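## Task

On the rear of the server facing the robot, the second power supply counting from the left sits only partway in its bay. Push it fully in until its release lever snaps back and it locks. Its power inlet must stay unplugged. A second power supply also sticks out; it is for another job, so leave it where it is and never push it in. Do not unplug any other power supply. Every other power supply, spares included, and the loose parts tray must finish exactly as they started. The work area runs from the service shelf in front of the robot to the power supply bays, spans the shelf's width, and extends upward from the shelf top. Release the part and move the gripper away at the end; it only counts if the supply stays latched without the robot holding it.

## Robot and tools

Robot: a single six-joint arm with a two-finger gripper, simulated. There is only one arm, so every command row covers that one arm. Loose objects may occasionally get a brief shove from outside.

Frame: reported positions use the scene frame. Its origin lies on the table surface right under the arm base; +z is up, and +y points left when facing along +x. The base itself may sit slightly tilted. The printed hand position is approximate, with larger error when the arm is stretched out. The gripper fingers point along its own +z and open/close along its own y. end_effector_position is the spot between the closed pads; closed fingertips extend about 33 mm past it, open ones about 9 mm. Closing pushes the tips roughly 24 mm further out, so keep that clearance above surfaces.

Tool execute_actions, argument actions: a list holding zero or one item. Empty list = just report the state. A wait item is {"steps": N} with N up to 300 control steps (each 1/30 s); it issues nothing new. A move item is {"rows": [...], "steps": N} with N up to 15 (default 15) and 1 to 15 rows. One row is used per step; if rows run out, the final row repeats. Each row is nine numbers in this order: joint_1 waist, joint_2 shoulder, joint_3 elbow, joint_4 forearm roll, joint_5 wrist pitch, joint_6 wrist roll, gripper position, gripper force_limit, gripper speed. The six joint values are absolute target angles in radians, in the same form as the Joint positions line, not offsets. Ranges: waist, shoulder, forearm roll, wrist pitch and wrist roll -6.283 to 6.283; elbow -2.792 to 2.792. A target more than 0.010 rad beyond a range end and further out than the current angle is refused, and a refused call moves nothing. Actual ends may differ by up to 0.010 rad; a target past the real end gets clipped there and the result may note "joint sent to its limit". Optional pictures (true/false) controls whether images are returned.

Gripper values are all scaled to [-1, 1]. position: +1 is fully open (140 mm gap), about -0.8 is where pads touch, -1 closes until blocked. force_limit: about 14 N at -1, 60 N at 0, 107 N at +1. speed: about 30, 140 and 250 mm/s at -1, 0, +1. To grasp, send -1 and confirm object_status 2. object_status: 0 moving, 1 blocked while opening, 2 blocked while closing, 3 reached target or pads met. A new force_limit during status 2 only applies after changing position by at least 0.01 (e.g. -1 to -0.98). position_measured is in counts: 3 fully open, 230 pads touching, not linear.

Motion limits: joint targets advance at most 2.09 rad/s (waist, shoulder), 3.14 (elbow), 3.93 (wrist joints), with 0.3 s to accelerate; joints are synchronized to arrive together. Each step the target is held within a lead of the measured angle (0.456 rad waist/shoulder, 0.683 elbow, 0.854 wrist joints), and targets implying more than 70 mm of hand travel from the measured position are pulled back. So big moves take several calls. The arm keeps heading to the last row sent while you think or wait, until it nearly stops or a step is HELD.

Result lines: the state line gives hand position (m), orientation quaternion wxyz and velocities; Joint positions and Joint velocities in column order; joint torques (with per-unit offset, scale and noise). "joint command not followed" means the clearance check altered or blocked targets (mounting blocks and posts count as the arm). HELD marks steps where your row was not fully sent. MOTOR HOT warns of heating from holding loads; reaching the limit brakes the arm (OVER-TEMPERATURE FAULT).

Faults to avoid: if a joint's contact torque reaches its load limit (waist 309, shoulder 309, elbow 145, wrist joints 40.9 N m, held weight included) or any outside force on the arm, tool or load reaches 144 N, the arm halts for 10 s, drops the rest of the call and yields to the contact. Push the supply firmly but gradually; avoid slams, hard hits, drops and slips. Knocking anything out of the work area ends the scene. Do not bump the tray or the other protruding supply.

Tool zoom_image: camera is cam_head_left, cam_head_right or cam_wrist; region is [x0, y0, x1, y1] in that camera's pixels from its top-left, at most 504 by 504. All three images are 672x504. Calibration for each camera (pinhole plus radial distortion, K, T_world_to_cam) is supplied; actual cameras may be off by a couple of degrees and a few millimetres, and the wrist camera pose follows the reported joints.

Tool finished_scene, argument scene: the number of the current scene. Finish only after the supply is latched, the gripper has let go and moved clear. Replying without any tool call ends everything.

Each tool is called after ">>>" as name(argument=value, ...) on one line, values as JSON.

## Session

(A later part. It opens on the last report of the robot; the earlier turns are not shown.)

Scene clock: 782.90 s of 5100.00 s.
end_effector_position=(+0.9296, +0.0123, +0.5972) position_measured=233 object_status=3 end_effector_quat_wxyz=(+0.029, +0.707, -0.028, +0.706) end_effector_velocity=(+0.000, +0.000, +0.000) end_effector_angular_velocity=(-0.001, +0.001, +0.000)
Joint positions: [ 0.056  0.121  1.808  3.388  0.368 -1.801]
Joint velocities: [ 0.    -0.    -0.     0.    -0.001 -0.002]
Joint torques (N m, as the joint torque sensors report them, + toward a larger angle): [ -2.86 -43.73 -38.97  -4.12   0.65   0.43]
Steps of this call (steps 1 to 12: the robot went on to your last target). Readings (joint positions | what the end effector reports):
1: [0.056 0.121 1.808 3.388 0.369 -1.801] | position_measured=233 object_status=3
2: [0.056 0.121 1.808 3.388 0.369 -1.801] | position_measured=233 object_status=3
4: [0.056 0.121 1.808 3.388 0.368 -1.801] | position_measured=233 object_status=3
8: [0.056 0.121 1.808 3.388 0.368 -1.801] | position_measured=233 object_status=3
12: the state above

>>> execute_actions(actions=[{"rows": [[0.056497,0.120805,1.808201,3.387905,0.368388,-1.801181,-1,0,0.5],[0.056496,0.120909,1.808082,3.387912,0.368374,-1.801188,-1,0,0.5],[0.056495,0.121012,1.807964,3.387919,0.368359,-1.801196,-1,0,0.5],[0.056494,0.121116,1.807846,3.387925,0.368344,-1.801204,-1,0,0.5],[0.056493,0.121219,1.807727,3.387932,0.368330,-1.801211,-1,0,0.5],[0.056492,0.121323,1.807609,3.387939,0.368315,-1.801219,-1,0,0.5],[0.056491,0.121426,1.807490,3.387946,0.368300,-1.801227,-1,0,0.5],[0.056490,0.121530,1.807372,3.387953,0.368286,-1.801235,-1,0,0.5],[0.056489,0.121633,1.807254,3.387960,0.368271,-1.801242,-1,0,0.5],[0.056488,0.121737,1.807135,3.387967,0.368256,-1.801250,-1,0,0.5],[0.056488,0.121840,1.807017,3.387974,0.368242,-1.801258,-1,0,0.5],[0.056487,0.121944,1.806899,3.387980,0.368227,-1.801265,-1,0,0.5],[0.056486,0.122047,1.806780,3.387987,0.368212,-1.801273,-1,0,0.5],[0.056485,0.122151,1.806662,3.387994,0.368198,-1.801281,-1,0,0.5],[0.056484,0.122254,1.806544,3.388001,0.368183,-1.801288,-1,0,0.5]], "steps": 15}], pictures=false)

>>> execute_actions(actions=[{"steps": 12}])

>>> zoom_image(camera="cam_wrist", region=[215, 130, 455, 290])

>>> zoom_image(camera="cam_wrist", region=[340, 165, 420, 215])

Scene clock: 795.03 s of 5100.00 s.
end_effector_position=(+0.9304, +0.0123, +0.5974) position_measured=233 object_status=3 end_effector_quat_wxyz=(+0.029, +0.707, -0.028, +0.706) end_effector_velocity=(+0.002, -0.001, -0.000) end_effector_angular_velocity=(-0.000, -0.000, -0.001)
Joint positions: [ 0.056  0.122  1.807  3.388  0.368 -1.801]
Joint velocities: [-0.001  0.003 -0.003 -0.     0.    -0.   ]
Joint torques (N m, as the joint torque sensors report them, + toward a larger angle): [ -3.59 -45.91 -42.96  -3.79   2.33   0.22]
Steps of this call (steps 1 to 15: the robot went on to your last target; steps 16 to 100: nothing new was sent; then 8.30 s passed at rest; steps 101 to 115: all 15 steps of this action). Readings (joint positions | what the end effector reports):
101: [0.056 0.121 1.808 3.388 0.368 -1.801] | position_measured=233 object_status=3
102: [0.056 0.121 1.808 3.388 0.368 -1.801] | position_measured=233 object_status=3
104: [0.056 0.121 1.808 3.388 0.368 -1.801] | position_measured=233 object_status=3
108: [0.056 0.121 1.808 3.388 0.368 -1.801] | position_measured=233 object_status=3
115: the state above

Scene clock: 795.43 s of 5100.00 s.
end_effector_position=(+0.9305, +0.0123, +0.5973) position_measured=233 object_status=3 end_effector_quat_wxyz=(+0.029, +0.707, -0.028, +0.706) end_effector_velocity=(+0.001, +0.001, -0.000) end_effector_angular_velocity=(+0.000, +0.001, +0.001)
Joint positions: [ 0.056  0.122  1.807  3.388  0.368 -1.801]
Joint velocities: [ 0.001  0.001 -0.001  0.    -0.    -0.   ]
Joint torques (N m, as the joint torque sensors report them, + toward a larger angle): [ -3.41 -43.05 -42.73  -4.27   1.66   0.27]
Steps of this call (steps 1 to 12: the robot went on to your last target). Readings (joint positions | what the end effector reports):
1: [0.056 0.122 1.807 3.388 0.368 -1.801] | position_measured=233 object_status=3
2: [0.056 0.122 1.807 3.388 0.368 -1.801] | position_measured=233 object_status=3
4: [0.056 0.122 1.807 3.388 0.368 -1.801] | position_measured=233 object_status=3
8: [0.056 0.122 1.807 3.388 0.368 -1.801] | position_measured=233 object_status=3
12: the state above
camera_calibration (this result's frames):
cam_wrist: T_world_to_cam=[[-0.084834, -0.974839, 0.206134, -0.0374699], [-0.428457, -0.151087, -0.890841, 0.939078], [0.899571, -0.163893, -0.40486, -0.404868], [0, 0, 0, 1]] pos_world=[0.763383, 0.0389998, 0.680378]

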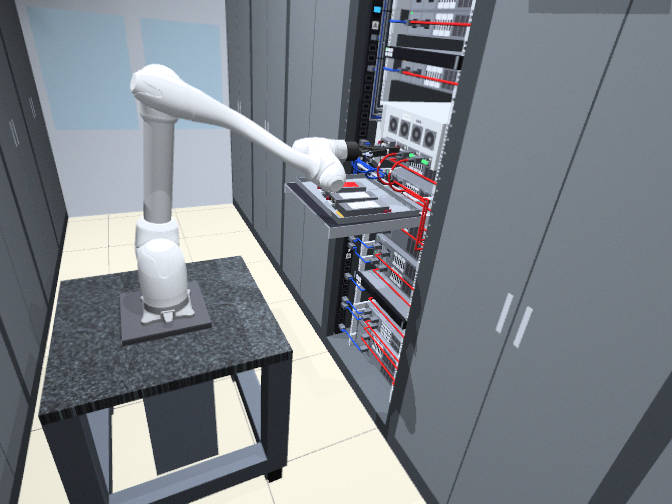

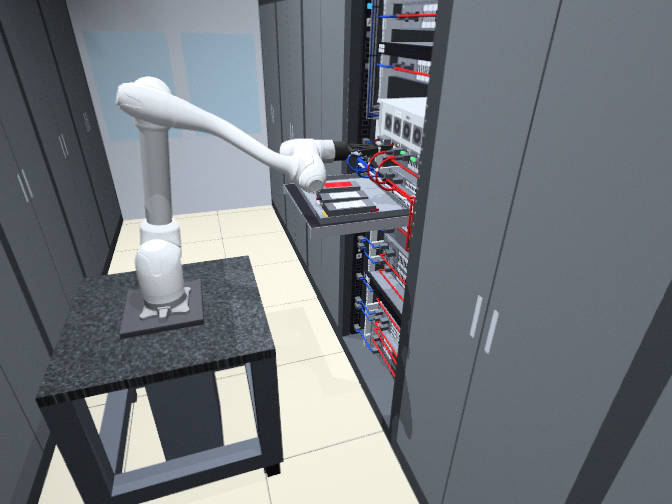

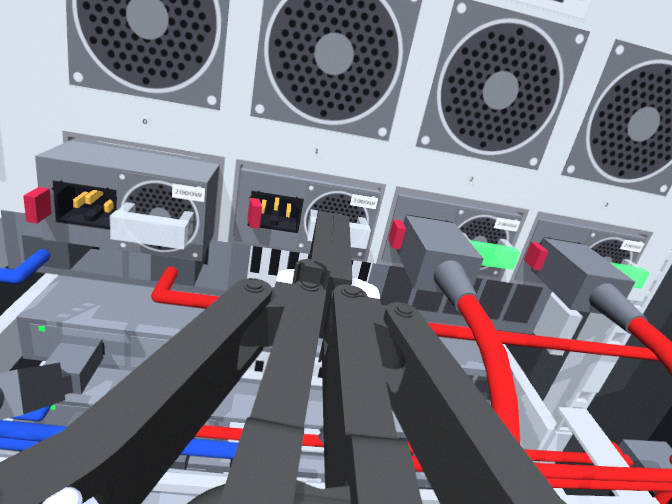

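Region (215, 130, 455, 290) of cam_wrist's 672x504 image, scaled by 2.100, with more detail than that image has.

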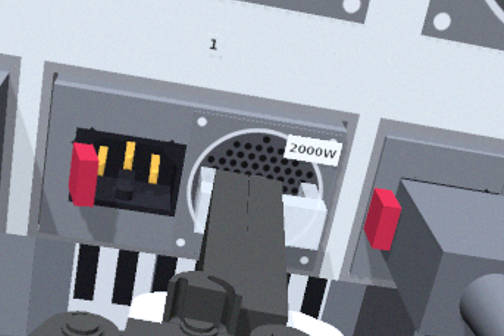

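Region (340, 165, 420, 215) of cam_wrist's 672x504 image, scaled by 6.300, with more detail than that image has; it fills the top 315 rows of this view, and the rest is white.

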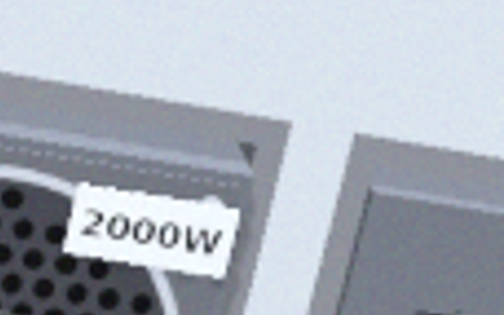

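>>> execute_actions(actions=[{"rows": [[0.056483,0.122357,1.806426,3.388008,0.368168,-1.801296,-1,0,0.5],[0.056482,0.122461,1.806307,3.388015,0.368153,-1.801304,-1,0,0.5],[0.056481,0.122564,1.806189,3.388022,0.368139,-1.801311,-1,0,0.5],[0.056480,0.122668,1.806070,3.388029,0.368124,-1.801319,-1,0,0.5],[0.056479,0.122771,1.805952,3.388036,0.368109,-1.801327,-1,0,0.5],[0.056478,0.122875,1.805833,3.388043,0.368094,-1.801335,-1,0,0.5],[0.056477,0.122978,1.805715,3.388050,0.368079,-1.801343,-1,0,0.5],[0.056476,0.123081,1.805596,3.388057,0.368064,-1.801350,-1,0,0.5],[0.056475,0.123185,1.805478,3.388064,0.368050,-1.801358,-1,0,0.5],[0.056475,0.123288,1.805359,3.388071,0.368035,-1.801366,-1,0,0.5],[0.056474,0.123392,1.805241,3.388078,0.368020,-1.801374,-1,0,0.5],[0.056473,0.123495,1.805122,3.388085,0.368005,-1.801382,-1,0,0.5],[0.056472,0.123599,1.805004,3.388092,0.367990,-1.801389,-1,0,0.5],[0.056471,0.123702,1.804885,3.388099,0.367976,-1.801397,-1,0,0.5],[0.056470,0.123805,1.804767,3.388106,0.367961,-1.801405,-1,0,0.5]], "steps": 15}], pictures=false)

>>> execute_actions(actions=[{"steps": 12}])

>>> zoom_image(camera="cam_wrist", region=[215, 130, 455, 290])

>>> zoom_image(camera="cam_wrist", region=[340, 165, 420, 215])

Scene clock: 807.03 s of 5100.00 s.
end_effector_position=(+0.9314, +0.0123, +0.5973) position_measured=233 object_status=3 end_effector_quat_wxyz=(+0.029, +0.707, -0.028, +0.706) end_effector_velocity=(+0.003, -0.000, +0.002) end_effector_angular_velocity=(-0.000, -0.003, -0.000)
Joint positions: [ 0.056  0.124  1.805  3.388  0.368 -1.801]
Joint velocities: [-0.     0.004 -0.006  0.     0.001 -0.   ]
Joint torques (N m, as the joint torque sensors report them, + toward a larger angle): [ -3.58 -39.9  -41.22  -3.96   1.53   0.4 ]
Steps of this call (steps 1 to 15: the robot went on to your last target; steps 16 to 100: nothing new was sent; then 7.77 s passed at rest; steps 101 to 115: all 15 steps of this action). Readings (joint positions | what the end effector reports):
101: [0.056 0.122 1.807 3.388 0.368 -1.801] | position_measured=233 object_status=3
102: [0.056 0.122 1.807 3.388 0.368 -1.801] | position_measured=233 object_status=3
104: [0.056 0.122 1.807 3.388 0.368 -1.801] | position_measured=233 object_status=3
108: [0.056 0.123 1.806 3.388 0.368 -1.801] | position_measured=233 object_status=3
115: the state above

Scene clock: 807.43 s of 5100.00 s.
end_effector_position=(+0.9315, +0.0123, +0.5973) position_measured=233 object_status=3 end_effector_quat_wxyz=(+0.029, +0.707, -0.028, +0.706) end_effector_velocity=(+0.000, +0.000, +0.001) end_effector_angular_velocity=(+0.000, -0.001, +0.000)
Joint positions: [ 0.056  0.124  1.805  3.388  0.368 -1.801]
Joint velocities: [ 0.     0.    -0.001  0.    -0.001  0.   ]
Joint torques (N m, as the joint torque sensors report them, + toward a larger angle): [ -3.5  -42.26 -42.42  -4.21   1.25   0.36]
Steps of this call (steps 1 to 12: the robot went on to your last target). Readings (joint positions | what the end effector reports):
1: [0.056 0.124 1.805 3.388 0.368 -1.801] | position_measured=233 object_status=3
2: [0.056 0.124 1.805 3.388 0.368 -1.801] | position_measured=233 object_status=3
4: [0.056 0.124 1.805 3.388 0.368 -1.801] | position_measured=233 object_status=3
8: [0.056 0.124 1.805 3.388 0.368 -1.801] | position_measured=233 object_status=3
12: the state above
camera_calibration (this result's frames):
cam_wrist: T_world_to_cam=[[-0.0848108, -0.974841, 0.206135, -0.0373894], [-0.428487, -0.151091, -0.890826, 0.939504], [0.899559, -0.163878, -0.404892, -0.405746], [0, 0, 0, 1]] pos_world=[0.764386, 0.0390096, 0.680359]

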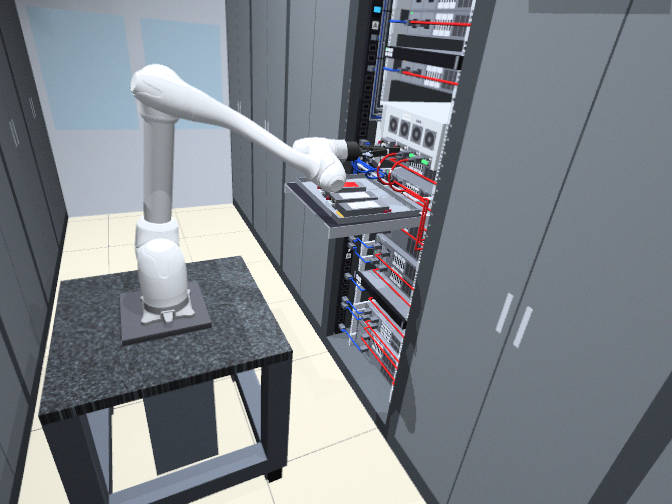

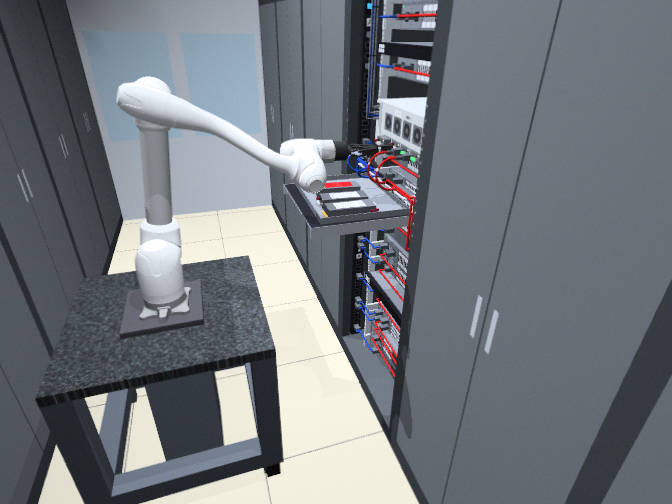

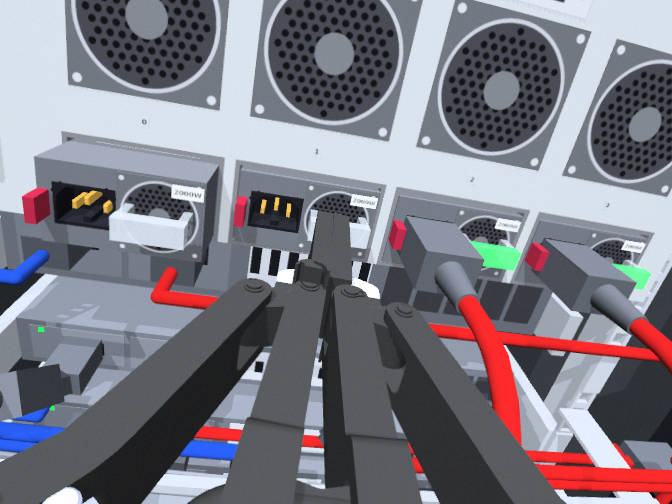

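Region (215, 130, 455, 290) of cam_wrist's 672x504 image, scaled by 2.100, with more detail than that image has.

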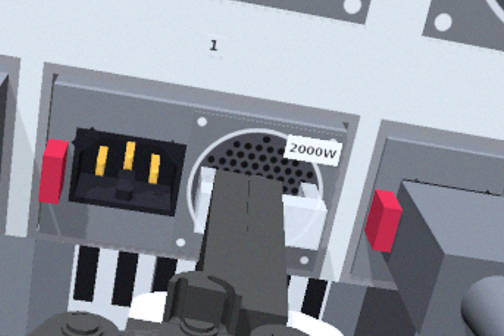

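Region (340, 165, 420, 215) of cam_wrist's 672x504 image, scaled by 6.300, with more detail than that image has; it fills the top 315 rows of this view, and the rest is white.

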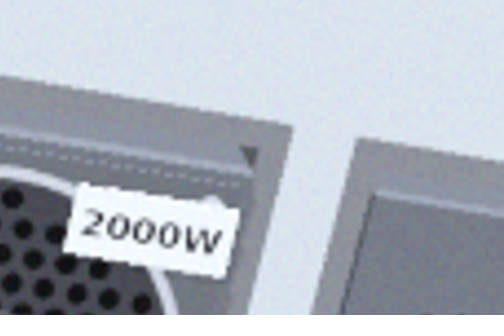

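>>> execute_actions(actions=[{"rows": [[0.056469,0.123883,1.804678,3.388111,0.367950,-1.801411,-1,0,0.5],[0.056469,0.123960,1.804589,3.388117,0.367939,-1.801417,-1,0,0.5],[0.056468,0.124038,1.804500,3.388122,0.367927,-1.801423,-1,0,0.5],[0.056467,0.124115,1.804411,3.388127,0.367916,-1.801429,-1,0,0.5],[0.056467,0.124193,1.804323,3.388133,0.367905,-1.801435,-1,0,0.5],[0.056466,0.124270,1.804234,3.388138,0.367894,-1.801440,-1,0,0.5],[0.056465,0.124348,1.804145,3.388143,0.367883,-1.801446,-1,0,0.5],[0.056464,0.124425,1.804056,3.388148,0.367871,-1.801452,-1,0,0.5]], "steps": 14}], pictures=false)

>>> execute_actions(actions=[{"rows": [[0.056464,0.124375,1.804114,3.388148,0.367879,-1.801452,-1,0,0.5],[0.056464,0.124030,1.804510,3.388148,0.367932,-1.801452,-1,0,0.5],[0.056464,0.123132,1.805539,3.388148,0.368067,-1.801452,-1,0,0.5],[0.056464,0.121465,1.807448,3.388148,0.368316,-1.801452,-1,0,0.5],[0.056464,0.118843,1.810442,3.388148,0.368698,-1.801452,-1,0,0.5],[0.056464,0.115119,1.814682,3.388148,0.369229,-1.801452,-1,0,0.5],[0.056464,0.110174,1.820285,3.388148,0.369906,-1.801452,-1,0,0.5],[0.056464,0.103920,1.827331,3.388148,0.370720,-1.801452,-1,0,0.5],[0.056464,0.096295,1.835856,3.388148,0.371646,-1.801452,-1,0,0.5],[0.056464,0.087266,1.845865,3.388148,0.372654,-1.801452,-1,0,0.5],[0.056464,0.076819,1.857324,3.388148,0.373695,-1.801452,-1,0,0.5],[0.056464,0.064967,1.870173,3.388148,0.374720,-1.801452,-1,0,0.5],[0.056464,0.051741,1.884320,3.388148,0.375667,-1.801452,-1,0,0.5],[0.056464,0.037191,1.899653,3.388148,0.376473,-1.801452,-1,0,0.5],[0.056464,0.021389,1.916037,3.388148,0.377071,-1.801452,-1,0,0.5]], "steps": 15}], pictures=false)

>>> execute_actions(actions=[{"rows": [[0.056464,0.004419,1.933324,3.388148,0.377397,-1.801452,-1,0,0.5],[0.056464,-0.013616,1.951351,3.388148,0.377389,-1.801452,-1,0,0.5],[0.056464,-0.032600,1.969948,3.388148,0.376991,-1.801452,-1,0,0.5],[0.056464,-0.052404,1.988942,3.388148,0.376158,-1.801452,-1,0,0.5],[0.056464,-0.072888,2.008158,3.388148,0.374854,-1.801452,-1,0,0.5],[0.056464,-0.093901,2.027423,3.388148,0.373056,-1.801452,-1,0,0.5],[0.056464,-0.115307,2.046553,3.388148,0.370715,-1.801452,-1,0,0.5],[0.056464,-0.137219,2.065205,3.388148,0.367362,-1.801452,-1,0,0.5],[0.056464,-0.159542,2.083177,3.388148,0.362887,-1.801452,-1,0,0.5],[0.056464,-0.182089,2.100342,3.388148,0.357352,-1.801452,-1,0,0.5],[0.056464,-0.204659,2.116593,3.388148,0.350853,-1.801452,-1,0,0.5],[0.056464,-0.227046,2.131845,3.388148,0.343515,-1.801452,-1,0,0.5],[0.056464,-0.249035,2.146036,3.388148,0.335495,-1.801452,-1,0,0.5],[0.056464,-0.270412,2.159120,3.388148,0.326966,-1.801452,-1,0,0.5],[0.056464,-0.290967,2.171074,3.388148,0.318120,-1.801452,-1,0,0.5]], "steps": 15}], pictures=false)

>>> execute_actions(actions=[{"rows": [[0.056464,-0.310497,2.181889,3.388148,0.309157,-1.801452,-1,0,0.5],[0.056464,-0.328816,2.191573,3.388148,0.300276,-1.801452,-1,0,0.5],[0.056464,-0.345751,2.200145,3.388148,0.291674,-1.801452,-1,0,0.5],[0.056464,-0.361159,2.207639,3.388148,0.283535,-1.801452,-1,0,0.5],[0.056464,-0.374923,2.214095,3.388148,0.276019,-1.801452,-1,0,0.5],[0.056464,-0.386960,2.219561,3.388148,0.269261,-1.801452,-1,0,0.5],[0.056464,-0.397226,2.224094,3.388148,0.263365,-1.801452,-1,0,0.5],[0.056464,-0.405717,2.227756,3.388148,0.258398,-1.801452,-1,0,0.5],[0.056464,-0.412475,2.230614,3.388148,0.254387,-1.801452,-1,0,0.5],[0.056464,-0.417591,2.232746,3.388148,0.251318,-1.801452,-1,0,0.5],[0.056464,-0.421206,2.234235,3.388148,0.249131,-1.801452,-1,0,0.5],[0.056464,-0.423511,2.235177,3.388148,0.247730,-1.801452,-1,0,0.5],[0.056464,-0.424754,2.235683,3.388148,0.246972,-1.801452,-1,0,0.5],[0.056464,-0.425232,2.235877,3.388148,0.246680,-1.801452,-1,0,0.5],[0.056464,-0.425303,2.235906,3.388148,0.246636,-1.801452,-1,0,0.5]], "steps": 15}], pictures=false)

>>> execute_actions(actions=[{"steps": 10}])

Scene clock: 885.53 s of 5100.00 s.
end_effector_position=(+0.9319, +0.0123, +0.5973) position_measured=233 object_status=3 end_effector_quat_wxyz=(+0.029, +0.707, -0.028, +0.706) end_effector_velocity=(+0.000, +0.001, +0.002) end_effector_angular_velocity=(-0.001, -0.002, +0.001)
Joint positions: [ 0.056  0.124  1.804  3.388  0.368 -1.801]
Joint velocities: [ 0.001 -0.    -0.001 -0.     0.    -0.001]
Joint torques (N m, as the joint torque sensors report them, + toward a larger angle): [ -2.99 -43.36 -42.06  -4.35   1.34   0.24]
Steps of this call (steps 1 to 15: the robot went on to your last target; steps 16 to 100: nothing new was sent; then 74.30 s passed at rest; steps 101 to 114: all 14 steps of this action). Readings (joint positions | what the end effector reports):
101: [0.056 0.124 1.805 3.388 0.368 -1.801] | position_measured=233 object_status=3
102: [0.056 0.124 1.805 3.388 0.368 -1.801] | position_measured=233 object_status=3
104: [0.056 0.124 1.805 3.388 0.368 -1.801] | position_measured=233 object_status=3
108: [0.056 0.124 1.804 3.388 0.368 -1.801] | position_measured=233 object_status=3
114: the state above

Scene clock: 886.03 s of 5100.00 s.
end_effector_position=(+0.8900, +0.0115, +0.5973) position_measured=233 object_status=3 end_effector_quat_wxyz=(+0.029, +0.707, -0.029, +0.706) end_effector_velocity=(-0.227, -0.004, +0.001) end_effector_angular_velocity=(-0.003, -0.001, -0.006)
Joint positions: [ 0.056  0.059  1.877  3.388  0.375 -1.801]
Joint velocities: [-0.    -0.359  0.383  0.     0.025 -0.001]
Joint torques (N m, as the joint torque sensors report them, + toward a larger angle): [ -1.85 -58.87 -37.76  -3.89   2.14   0.32]
Steps of this call (steps 1 to 15: all 15 steps of this action). Readings (joint positions | what the end effector reports):
1: [0.056 0.124 1.804 3.388 0.368 -1.801] | position_measured=233 object_status=3
2: [0.056 0.124 1.804 3.388 0.368 -1.801] | position_measured=233 object_status=3
4: [0.056 0.124 1.805 3.388 0.368 -1.801] | position_measured=233 object_status=3
8: [0.056 0.115 1.815 3.388 0.369 -1.801] | position_measured=233 object_status=3
15: the state above

Scene clock: 886.53 s of 5100.00 s.
end_effector_position=(+0.7240, +0.0126, +0.5992) position_measured=233 object_status=3 end_effector_quat_wxyz=(+0.026, +0.707, -0.027, +0.707) end_effector_velocity=(-0.353, +0.014, +0.025) end_effector_angular_velocity=(+0.017, -0.004, +0.049)
Joint positions: [ 0.056 -0.22   2.126  3.388  0.344 -1.801]
Joint velocities: [-0.    -0.65   0.438 -0.    -0.214  0.   ]
Joint torques (N m, as the joint torque sensors report them, + toward a larger angle): [ -1.66 -20.95 -39.67  -4.42   1.99   0.31]
Steps of this call (steps 1 to 15: all 15 steps of this action). Readings (joint positions | what the end effector reports):
1: [0.056 0.046 1.890 3.388 0.376 -1.801] | position_measured=233 object_status=3
2: [0.056 0.032 1.905 3.388 0.376 -1.801] | position_measured=233 object_status=3
4: [0.056 0.001 1.936 3.388 0.377 -1.801] | position_measured=233 object_status=3
8: [0.056 -0.072 2.007 3.388 0.375 -1.801] | position_measured=233 object_status=3
15: the state above

Scene clock: 887.03 s of 5100.00 s.
end_effector_position=(+0.6198, +0.0193, +0.6098) position_measured=233 object_status=3 end_effector_quat_wxyz=(+0.016, +0.707, -0.022, +0.707) end_effector_velocity=(-0.015, +0.002, +0.001) end_effector_angular_velocity=(+0.001, +0.001, +0.005)
Joint positions: [ 0.056 -0.424  2.235  3.388  0.247 -1.801]
Joint velocities: [ 0.    -0.031  0.013 -0.    -0.019  0.   ]
Joint torques (N m, as the joint torque sensors report them, + toward a larger angle): [ -3.66   4.97 -40.76  -4.37   2.32   0.4 ]
Steps of this call (steps 1 to 15: all 15 steps of this action). Readings (joint positions | what the end effector reports):
1: [0.056 -0.242 2.140 3.388 0.337 -1.801] | position_measured=233 object_status=3
2: [0.056 -0.264 2.154 3.388 0.329 -1.801] | position_measured=233 object_status=3
4: [0.056 -0.305 2.178 3.388 0.311 -1.801] | position_measured=233 object_status=3
8: [0.056 -0.374 2.213 3.388 0.276 -1.801] | position_measured=233 object_status=3
15: the state above

Scene clock: 887.37 s of 5100.00 s.
end_effector_position=(+0.6192, +0.0194, +0.6098) position_measured=233 object_status=3 end_effector_quat_wxyz=(+0.015, +0.707, -0.021, +0.707) end_effector_velocity=(+0.000, -0.000, +0.001) end_effector_angular_velocity=(+0.001, -0.001, -0.000)
Joint positions: [ 0.056 -0.425  2.236  3.388  0.247 -1.801]
Joint velocities: [-0.     0.    -0.002  0.    -0.     0.001]
Joint torques (N m, as the joint torque sensors report them, + toward a larger angle): [ -1.8   -0.91 -40.09  -4.39   2.17   0.46]
Steps of this call (steps 1 to 10: the robot went on to your last target). Readings (joint positions | what the end effector reports):
1: [0.056 -0.425 2.236 3.388 0.247 -1.801] | position_measured=233 object_status=3
2: [0.056 -0.425 2.236 3.388 0.247 -1.801] | position_measured=233 object_status=3
4: [0.056 -0.425 2.236 3.388 0.247 -1.801] | position_measured=233 object_status=3
8: [0.056 -0.425 2.236 3.388 0.247 -1.801] | position_measured=233 object_status=3
10: the state above
camera_calibration (this result's frames):
cam_wrist: T_world_to_cam=[[-0.0572417, -0.978608, 0.197611, -0.07136], [-0.423983, -0.155371, -0.892243, 0.816007], [0.903859, -0.134857, -0.40602, -0.121134], [0, 0, 0, 1]] pos_world=[0.451377, 0.0406146, 0.692996]

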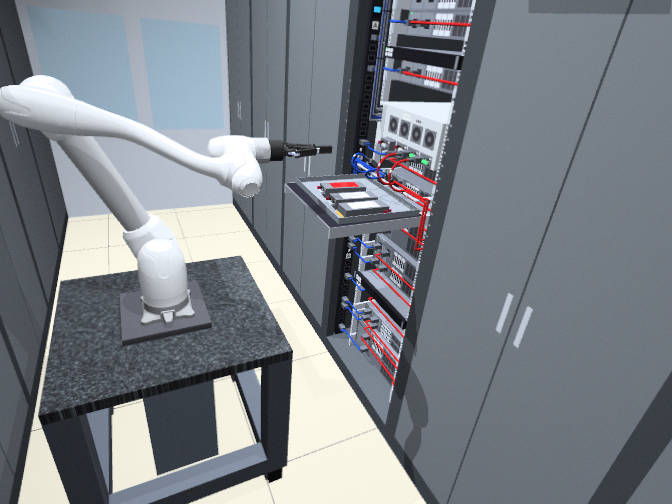

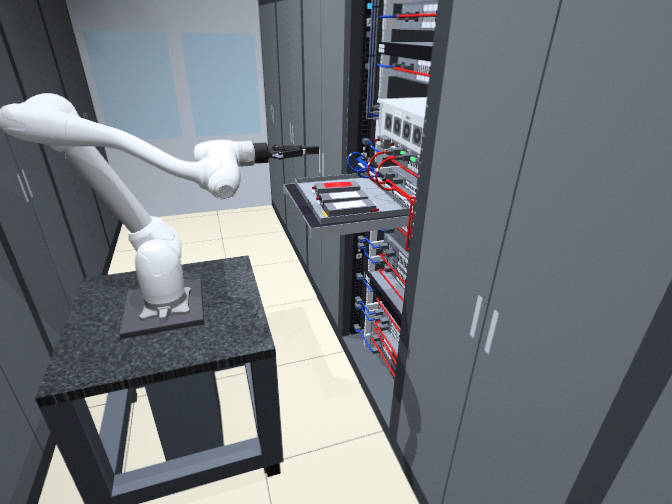

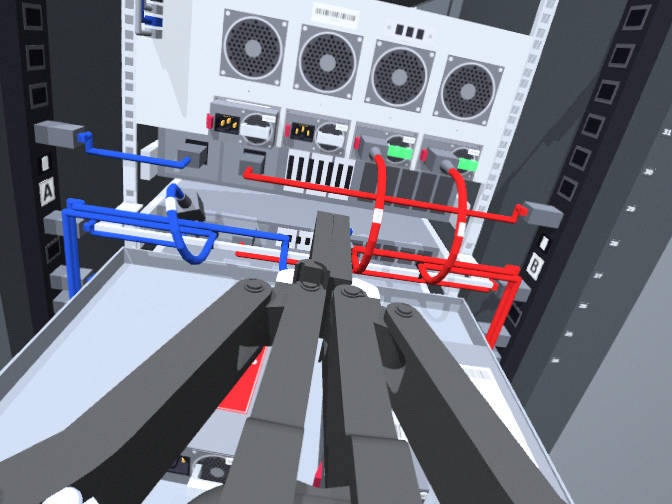

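>>> zoom_image(camera="cam_wrist", region=[195, 85, 495, 195])

Region (195, 85, 495, 195) of cam_wrist's 672x504 image, scaled by 1.680, with more detail than that image has; it fills the top 185 rows of this view, and the rest is white.

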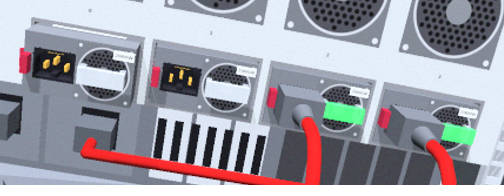

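>>> finished_scene(scene=2)

The scene is finished: the task was done.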